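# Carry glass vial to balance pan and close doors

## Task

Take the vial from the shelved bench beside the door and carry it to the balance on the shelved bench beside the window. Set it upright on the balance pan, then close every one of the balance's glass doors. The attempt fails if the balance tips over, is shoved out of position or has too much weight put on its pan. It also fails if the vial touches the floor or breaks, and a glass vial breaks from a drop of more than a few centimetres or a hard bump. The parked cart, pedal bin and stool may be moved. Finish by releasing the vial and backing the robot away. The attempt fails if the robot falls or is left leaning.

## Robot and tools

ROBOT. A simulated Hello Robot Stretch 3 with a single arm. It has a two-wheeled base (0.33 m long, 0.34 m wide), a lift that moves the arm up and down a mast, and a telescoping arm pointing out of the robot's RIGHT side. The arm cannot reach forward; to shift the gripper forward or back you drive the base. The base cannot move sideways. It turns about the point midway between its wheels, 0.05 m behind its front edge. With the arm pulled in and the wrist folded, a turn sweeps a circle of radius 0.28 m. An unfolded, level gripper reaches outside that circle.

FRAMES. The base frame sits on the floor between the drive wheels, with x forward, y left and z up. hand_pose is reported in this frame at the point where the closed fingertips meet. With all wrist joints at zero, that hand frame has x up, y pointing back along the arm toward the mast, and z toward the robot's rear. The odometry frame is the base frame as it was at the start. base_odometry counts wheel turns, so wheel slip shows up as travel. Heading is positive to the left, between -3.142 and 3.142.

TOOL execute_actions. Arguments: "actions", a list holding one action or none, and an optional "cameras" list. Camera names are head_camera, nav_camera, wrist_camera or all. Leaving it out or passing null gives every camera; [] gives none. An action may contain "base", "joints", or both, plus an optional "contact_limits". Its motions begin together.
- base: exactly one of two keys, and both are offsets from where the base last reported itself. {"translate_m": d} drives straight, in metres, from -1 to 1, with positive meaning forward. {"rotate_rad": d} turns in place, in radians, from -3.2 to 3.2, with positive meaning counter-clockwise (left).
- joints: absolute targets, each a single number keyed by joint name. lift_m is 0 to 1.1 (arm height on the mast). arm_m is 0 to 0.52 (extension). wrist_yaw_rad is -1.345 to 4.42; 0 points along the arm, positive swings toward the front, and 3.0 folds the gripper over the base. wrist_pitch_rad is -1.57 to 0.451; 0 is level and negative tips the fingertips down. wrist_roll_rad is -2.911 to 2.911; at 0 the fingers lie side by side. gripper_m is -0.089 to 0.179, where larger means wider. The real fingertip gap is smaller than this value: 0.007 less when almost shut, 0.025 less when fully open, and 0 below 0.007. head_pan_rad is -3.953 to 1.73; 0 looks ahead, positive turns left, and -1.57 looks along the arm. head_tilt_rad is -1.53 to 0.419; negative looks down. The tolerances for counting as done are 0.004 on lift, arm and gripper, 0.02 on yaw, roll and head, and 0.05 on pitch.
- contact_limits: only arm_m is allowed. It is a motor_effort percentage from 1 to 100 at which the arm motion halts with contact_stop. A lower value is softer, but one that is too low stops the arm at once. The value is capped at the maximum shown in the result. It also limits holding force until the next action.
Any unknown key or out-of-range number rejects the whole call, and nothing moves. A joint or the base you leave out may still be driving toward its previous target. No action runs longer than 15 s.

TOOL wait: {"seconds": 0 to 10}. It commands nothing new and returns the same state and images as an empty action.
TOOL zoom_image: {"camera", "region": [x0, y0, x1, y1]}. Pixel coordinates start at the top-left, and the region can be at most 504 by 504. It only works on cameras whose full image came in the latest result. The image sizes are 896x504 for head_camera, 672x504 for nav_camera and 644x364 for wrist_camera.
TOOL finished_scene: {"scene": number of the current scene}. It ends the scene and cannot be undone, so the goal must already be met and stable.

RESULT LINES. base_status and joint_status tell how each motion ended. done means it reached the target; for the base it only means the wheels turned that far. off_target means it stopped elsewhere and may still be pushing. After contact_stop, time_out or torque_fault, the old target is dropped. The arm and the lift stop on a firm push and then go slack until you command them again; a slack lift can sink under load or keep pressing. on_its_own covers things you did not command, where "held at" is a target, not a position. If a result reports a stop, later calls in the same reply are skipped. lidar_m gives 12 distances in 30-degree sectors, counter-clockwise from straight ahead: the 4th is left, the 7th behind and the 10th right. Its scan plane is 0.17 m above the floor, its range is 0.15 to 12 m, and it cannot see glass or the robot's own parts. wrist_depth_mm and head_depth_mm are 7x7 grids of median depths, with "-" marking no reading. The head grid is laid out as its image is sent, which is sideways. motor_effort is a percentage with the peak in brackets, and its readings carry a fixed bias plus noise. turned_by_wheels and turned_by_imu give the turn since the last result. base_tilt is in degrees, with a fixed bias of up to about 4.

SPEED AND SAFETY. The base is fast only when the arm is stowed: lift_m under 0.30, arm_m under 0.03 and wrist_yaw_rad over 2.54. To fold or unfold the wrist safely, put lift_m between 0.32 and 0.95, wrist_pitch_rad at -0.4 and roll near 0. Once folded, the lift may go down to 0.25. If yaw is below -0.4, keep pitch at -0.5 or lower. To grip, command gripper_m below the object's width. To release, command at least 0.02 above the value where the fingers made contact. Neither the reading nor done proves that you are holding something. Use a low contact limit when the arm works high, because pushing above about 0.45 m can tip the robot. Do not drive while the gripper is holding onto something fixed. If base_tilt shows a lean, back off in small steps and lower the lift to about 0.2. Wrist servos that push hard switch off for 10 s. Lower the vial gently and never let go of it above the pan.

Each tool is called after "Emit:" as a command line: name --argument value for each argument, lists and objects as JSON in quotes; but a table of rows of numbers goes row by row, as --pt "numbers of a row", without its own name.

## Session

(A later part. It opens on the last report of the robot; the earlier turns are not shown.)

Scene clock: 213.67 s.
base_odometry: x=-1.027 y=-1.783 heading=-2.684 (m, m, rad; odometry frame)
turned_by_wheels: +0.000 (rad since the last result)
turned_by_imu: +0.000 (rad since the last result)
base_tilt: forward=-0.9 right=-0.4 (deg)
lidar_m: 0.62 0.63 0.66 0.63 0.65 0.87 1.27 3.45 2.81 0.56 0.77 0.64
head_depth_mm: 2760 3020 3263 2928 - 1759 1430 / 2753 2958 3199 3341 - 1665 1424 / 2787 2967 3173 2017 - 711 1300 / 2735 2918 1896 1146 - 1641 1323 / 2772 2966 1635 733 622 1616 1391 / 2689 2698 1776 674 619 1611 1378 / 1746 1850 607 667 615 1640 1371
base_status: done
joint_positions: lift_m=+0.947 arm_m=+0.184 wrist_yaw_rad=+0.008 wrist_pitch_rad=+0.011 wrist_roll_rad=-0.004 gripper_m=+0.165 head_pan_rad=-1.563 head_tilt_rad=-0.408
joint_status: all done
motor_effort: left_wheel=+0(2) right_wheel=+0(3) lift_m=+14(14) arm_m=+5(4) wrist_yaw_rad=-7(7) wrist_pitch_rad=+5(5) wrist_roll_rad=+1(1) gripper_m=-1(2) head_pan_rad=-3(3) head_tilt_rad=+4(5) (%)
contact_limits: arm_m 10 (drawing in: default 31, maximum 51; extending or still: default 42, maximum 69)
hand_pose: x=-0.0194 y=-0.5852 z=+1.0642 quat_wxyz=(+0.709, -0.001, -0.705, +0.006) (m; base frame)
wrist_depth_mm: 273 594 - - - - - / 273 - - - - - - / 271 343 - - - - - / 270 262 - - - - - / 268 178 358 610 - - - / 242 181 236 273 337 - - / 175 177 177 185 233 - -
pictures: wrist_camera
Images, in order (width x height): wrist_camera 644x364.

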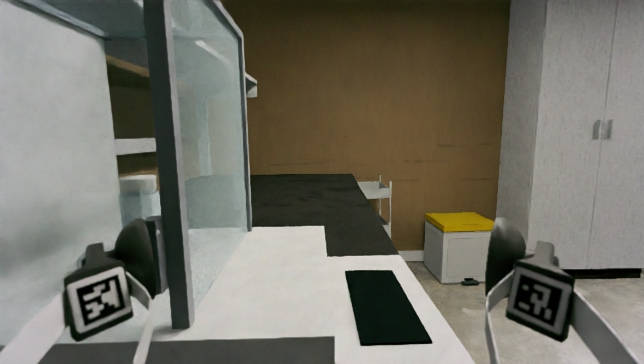

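Emit:
execute_actions --actions '[{"base": {"translate_m": 0.01}, "joints": {"arm_m": 0.184}, "contact_limits": {"arm_m": 10}}]' --cameras '[]'

Emit:
execute_actions --actions '[{"joints": {"arm_m": 0.02}}]'

Scene clock: 217.07 s.
base_odometry: x=-1.036 y=-1.787 heading=-2.684 (m, m, rad; odometry frame)
turned_by_wheels: +0.000 (rad since the last result)
turned_by_imu: +0.001 (rad since the last result)
base_tilt: forward=-0.9 right=-0.5 (deg)
lidar_m: 0.61 0.62 0.66 0.63 0.65 0.87 1.28 3.46 2.83 0.56 0.76 0.63
head_depth_mm: 2799 3037 3228 2944 - 1758 1430 / 2735 2954 3179 3344 - 1665 1424 / 2789 2981 3081 1273 - 698 796 / 2710 2982 1895 1145 - 1625 1362 / 2743 2936 1630 766 622 1612 1389 / 2692 2663 1780 676 619 1609 1380 / 1729 1869 619 690 623 1640 1363
base_status: done
joint_positions: lift_m=+0.947 arm_m=+0.184 wrist_yaw_rad=+0.002 wrist_pitch_rad=+0.011 wrist_roll_rad=-0.004 gripper_m=+0.165 head_pan_rad=-1.563 head_tilt_rad=-0.408
joint_status: all done
motor_effort: left_wheel=-1(3) right_wheel=+2(5) lift_m=+14(14) arm_m=+4(4) wrist_yaw_rad=-2(7) wrist_pitch_rad=+5(6) wrist_roll_rad=+1(1) gripper_m=+0(3) head_pan_rad=-3(4) head_tilt_rad=+5(5) (%)
contact_limits: arm_m 10 (drawing in: default 31, maximum 51; extending or still: default 42, maximum 69)
hand_pose: x=-0.0208 y=-0.5852 z=+1.0642 quat_wxyz=(+0.709, -0.003, -0.705, +0.004) (m; base frame)
wrist_depth_mm: 264 593 - - - - - / 264 - - - - - - / 263 - - - - - - / 260 306 - - - - - / 260 262 357 616 - - - / 240 191 221 252 334 - - / - 176 176 178 231 - -
pictures: none
No camera images: the call's "cameras" was empty. Leave "cameras" out to get every camera's image.

Scene clock: 219.53 s.
base_odometry: x=-1.036 y=-1.787 heading=-2.684 (m, m, rad; odometry frame)
turned_by_wheels: +0.000 (rad since the last result)
turned_by_imu: +0.001 (rad since the last result)
base_tilt: forward=-1.0 right=-0.5 (deg)
lidar_m: 0.61 0.62 0.66 0.63 0.65 0.87 1.27 3.47 2.83 0.56 0.76 0.63
head_depth_mm: 2776 2983 3251 2950 2390 1952 - / 2725 3010 3213 3193 2495 1895 - / 2743 2994 3130 1083 647 - - / 2740 2985 1895 793 632 - - / 2738 2948 1629 693 623 1613 1386 / 2686 2682 1783 676 616 1611 1380 / 1735 1869 620 691 624 1634 1378
base_status: not commanded
joint_positions: lift_m=+0.947 arm_m=+0.020 wrist_yaw_rad=+0.001 wrist_pitch_rad=+0.011 wrist_roll_rad=-0.004 gripper_m=+0.165 head_pan_rad=-1.563 head_tilt_rad=-0.408
joint_status: all done
motor_effort: left_wheel=-1(1) right_wheel=+4(2) lift_m=+14(14) arm_m=-5(6) wrist_yaw_rad=-1(2) wrist_pitch_rad=+5(5) wrist_roll_rad=+1(1) gripper_m=-1(0) head_pan_rad=-3(4) head_tilt_rad=+5(4) (%)
hand_pose: x=-0.0211 y=-0.4218 z=+1.0642 quat_wxyz=(+0.709, -0.003, -0.705, +0.004) (m; base frame)
wrist_depth_mm: 699 644 - - - - - / 815 400 - - - - - / 794 399 - - - - - / 768 435 527 - - - - / 708 407 348 402 - - - / 482 342 343 345 367 - - / 326 339 335 336 333 - -
pictures: head_camera (sideways: a quarter turn clockwise sets it upright), nav_camera (sideways: a quarter turn counterclockwise sets it upright), wrist_camera
Images, in order (width x height): head_camera 896x504, nav_camera 672x504, wrist_camera 644x364.

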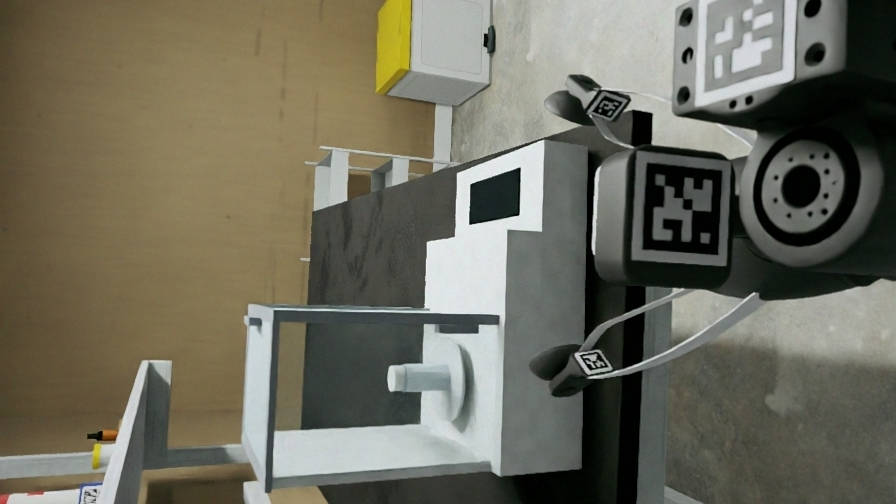

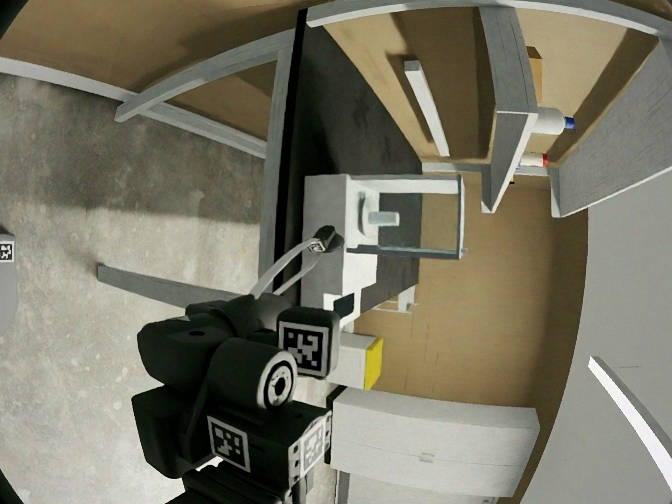

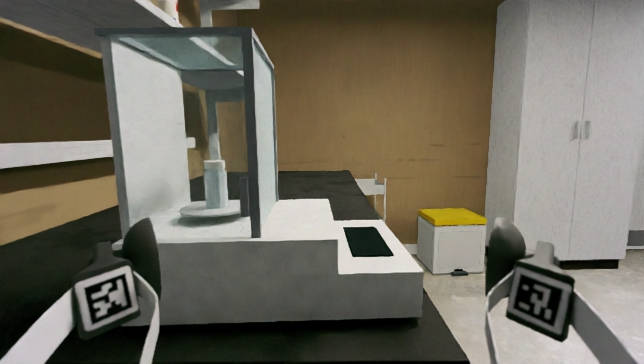

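Emit:
zoom_image --camera "head_camera" --region '[230, 280, 530, 500]'

Emit:
execute_actions --actions '[{"base": {"translate_m": -0.3}, "joints": {"arm_m": 0.005, "head_pan_rad": -1.1}}]' --cameras '["head_camera"]'

Region (230, 280, 530, 500) of head_camera's 896x504 image, scaled by 1.680, with more detail than that image has; it fills the top 370 rows of this view, and the rest is white.

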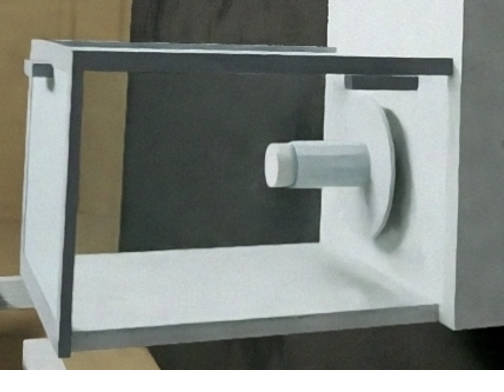

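Scene clock: 225.30 s.
base_odometry: x=-0.767 y=-1.655 heading=-2.684 (m, m, rad; odometry frame)
turned_by_wheels: +0.000 (rad since the last result)
turned_by_imu: +0.000 (rad since the last result)
base_tilt: forward=-0.8 right=-0.5 (deg)
lidar_m: 0.91 0.91 0.65 0.62 0.64 0.85 0.98 3.18 2.80 1.99 0.59 0.95
head_depth_mm: 2695 2855 2943 2657 2278 1793 1442 / 2761 2961 2032 1036 2148 1762 1414 / 2390 2528 1960 808 664 1628 1368 / 1837 1921 1771 746 686 1615 828 / 1411 1629 1463 714 723 1739 1393 / 1257 1353 751 757 774 1658 1378 / 891 1198 1244 950 1385 1488 1368
base_status: done
joint_positions: lift_m=+0.947 arm_m=+0.005 wrist_yaw_rad=+0.001 wrist_pitch_rad=+0.011 wrist_roll_rad=-0.004 gripper_m=+0.165 head_pan_rad=-1.107 head_tilt_rad=-0.408
joint_status: all done
motor_effort: left_wheel=-1(4) right_wheel=+3(3) lift_m=+14(14) arm_m=-4(5) wrist_yaw_rad=-1(1) wrist_pitch_rad=+5(5) wrist_roll_rad=+1(1) gripper_m=+1(1) head_pan_rad=+4(33) head_tilt_rad=+4(4) (%)
hand_pose: x=-0.0211 y=-0.4068 z=+1.0642 quat_wxyz=(+0.709, -0.003, -0.705, +0.004) (m; base frame)
wrist_depth_mm: 867 - - - - - - / - - - - - - - / - - - - - - - / - - - - - - - / 384 479 780 - - - - / 368 403 - - - - - / 325 342 - - - - -
pictures: head_camera (sideways: a quarter turn clockwise sets it upright)
Images, in order (width x height): head_camera 896x504.

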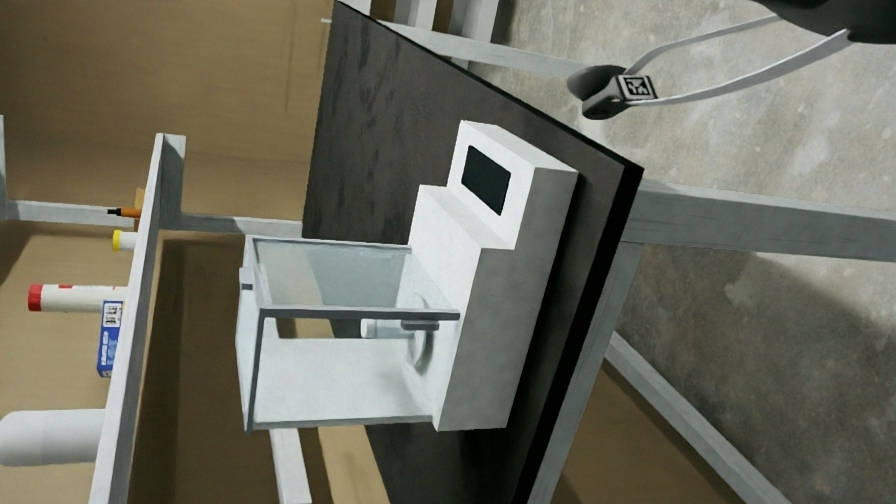

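Emit:
finished_scene --scene 2

The scene is finished: the task was done.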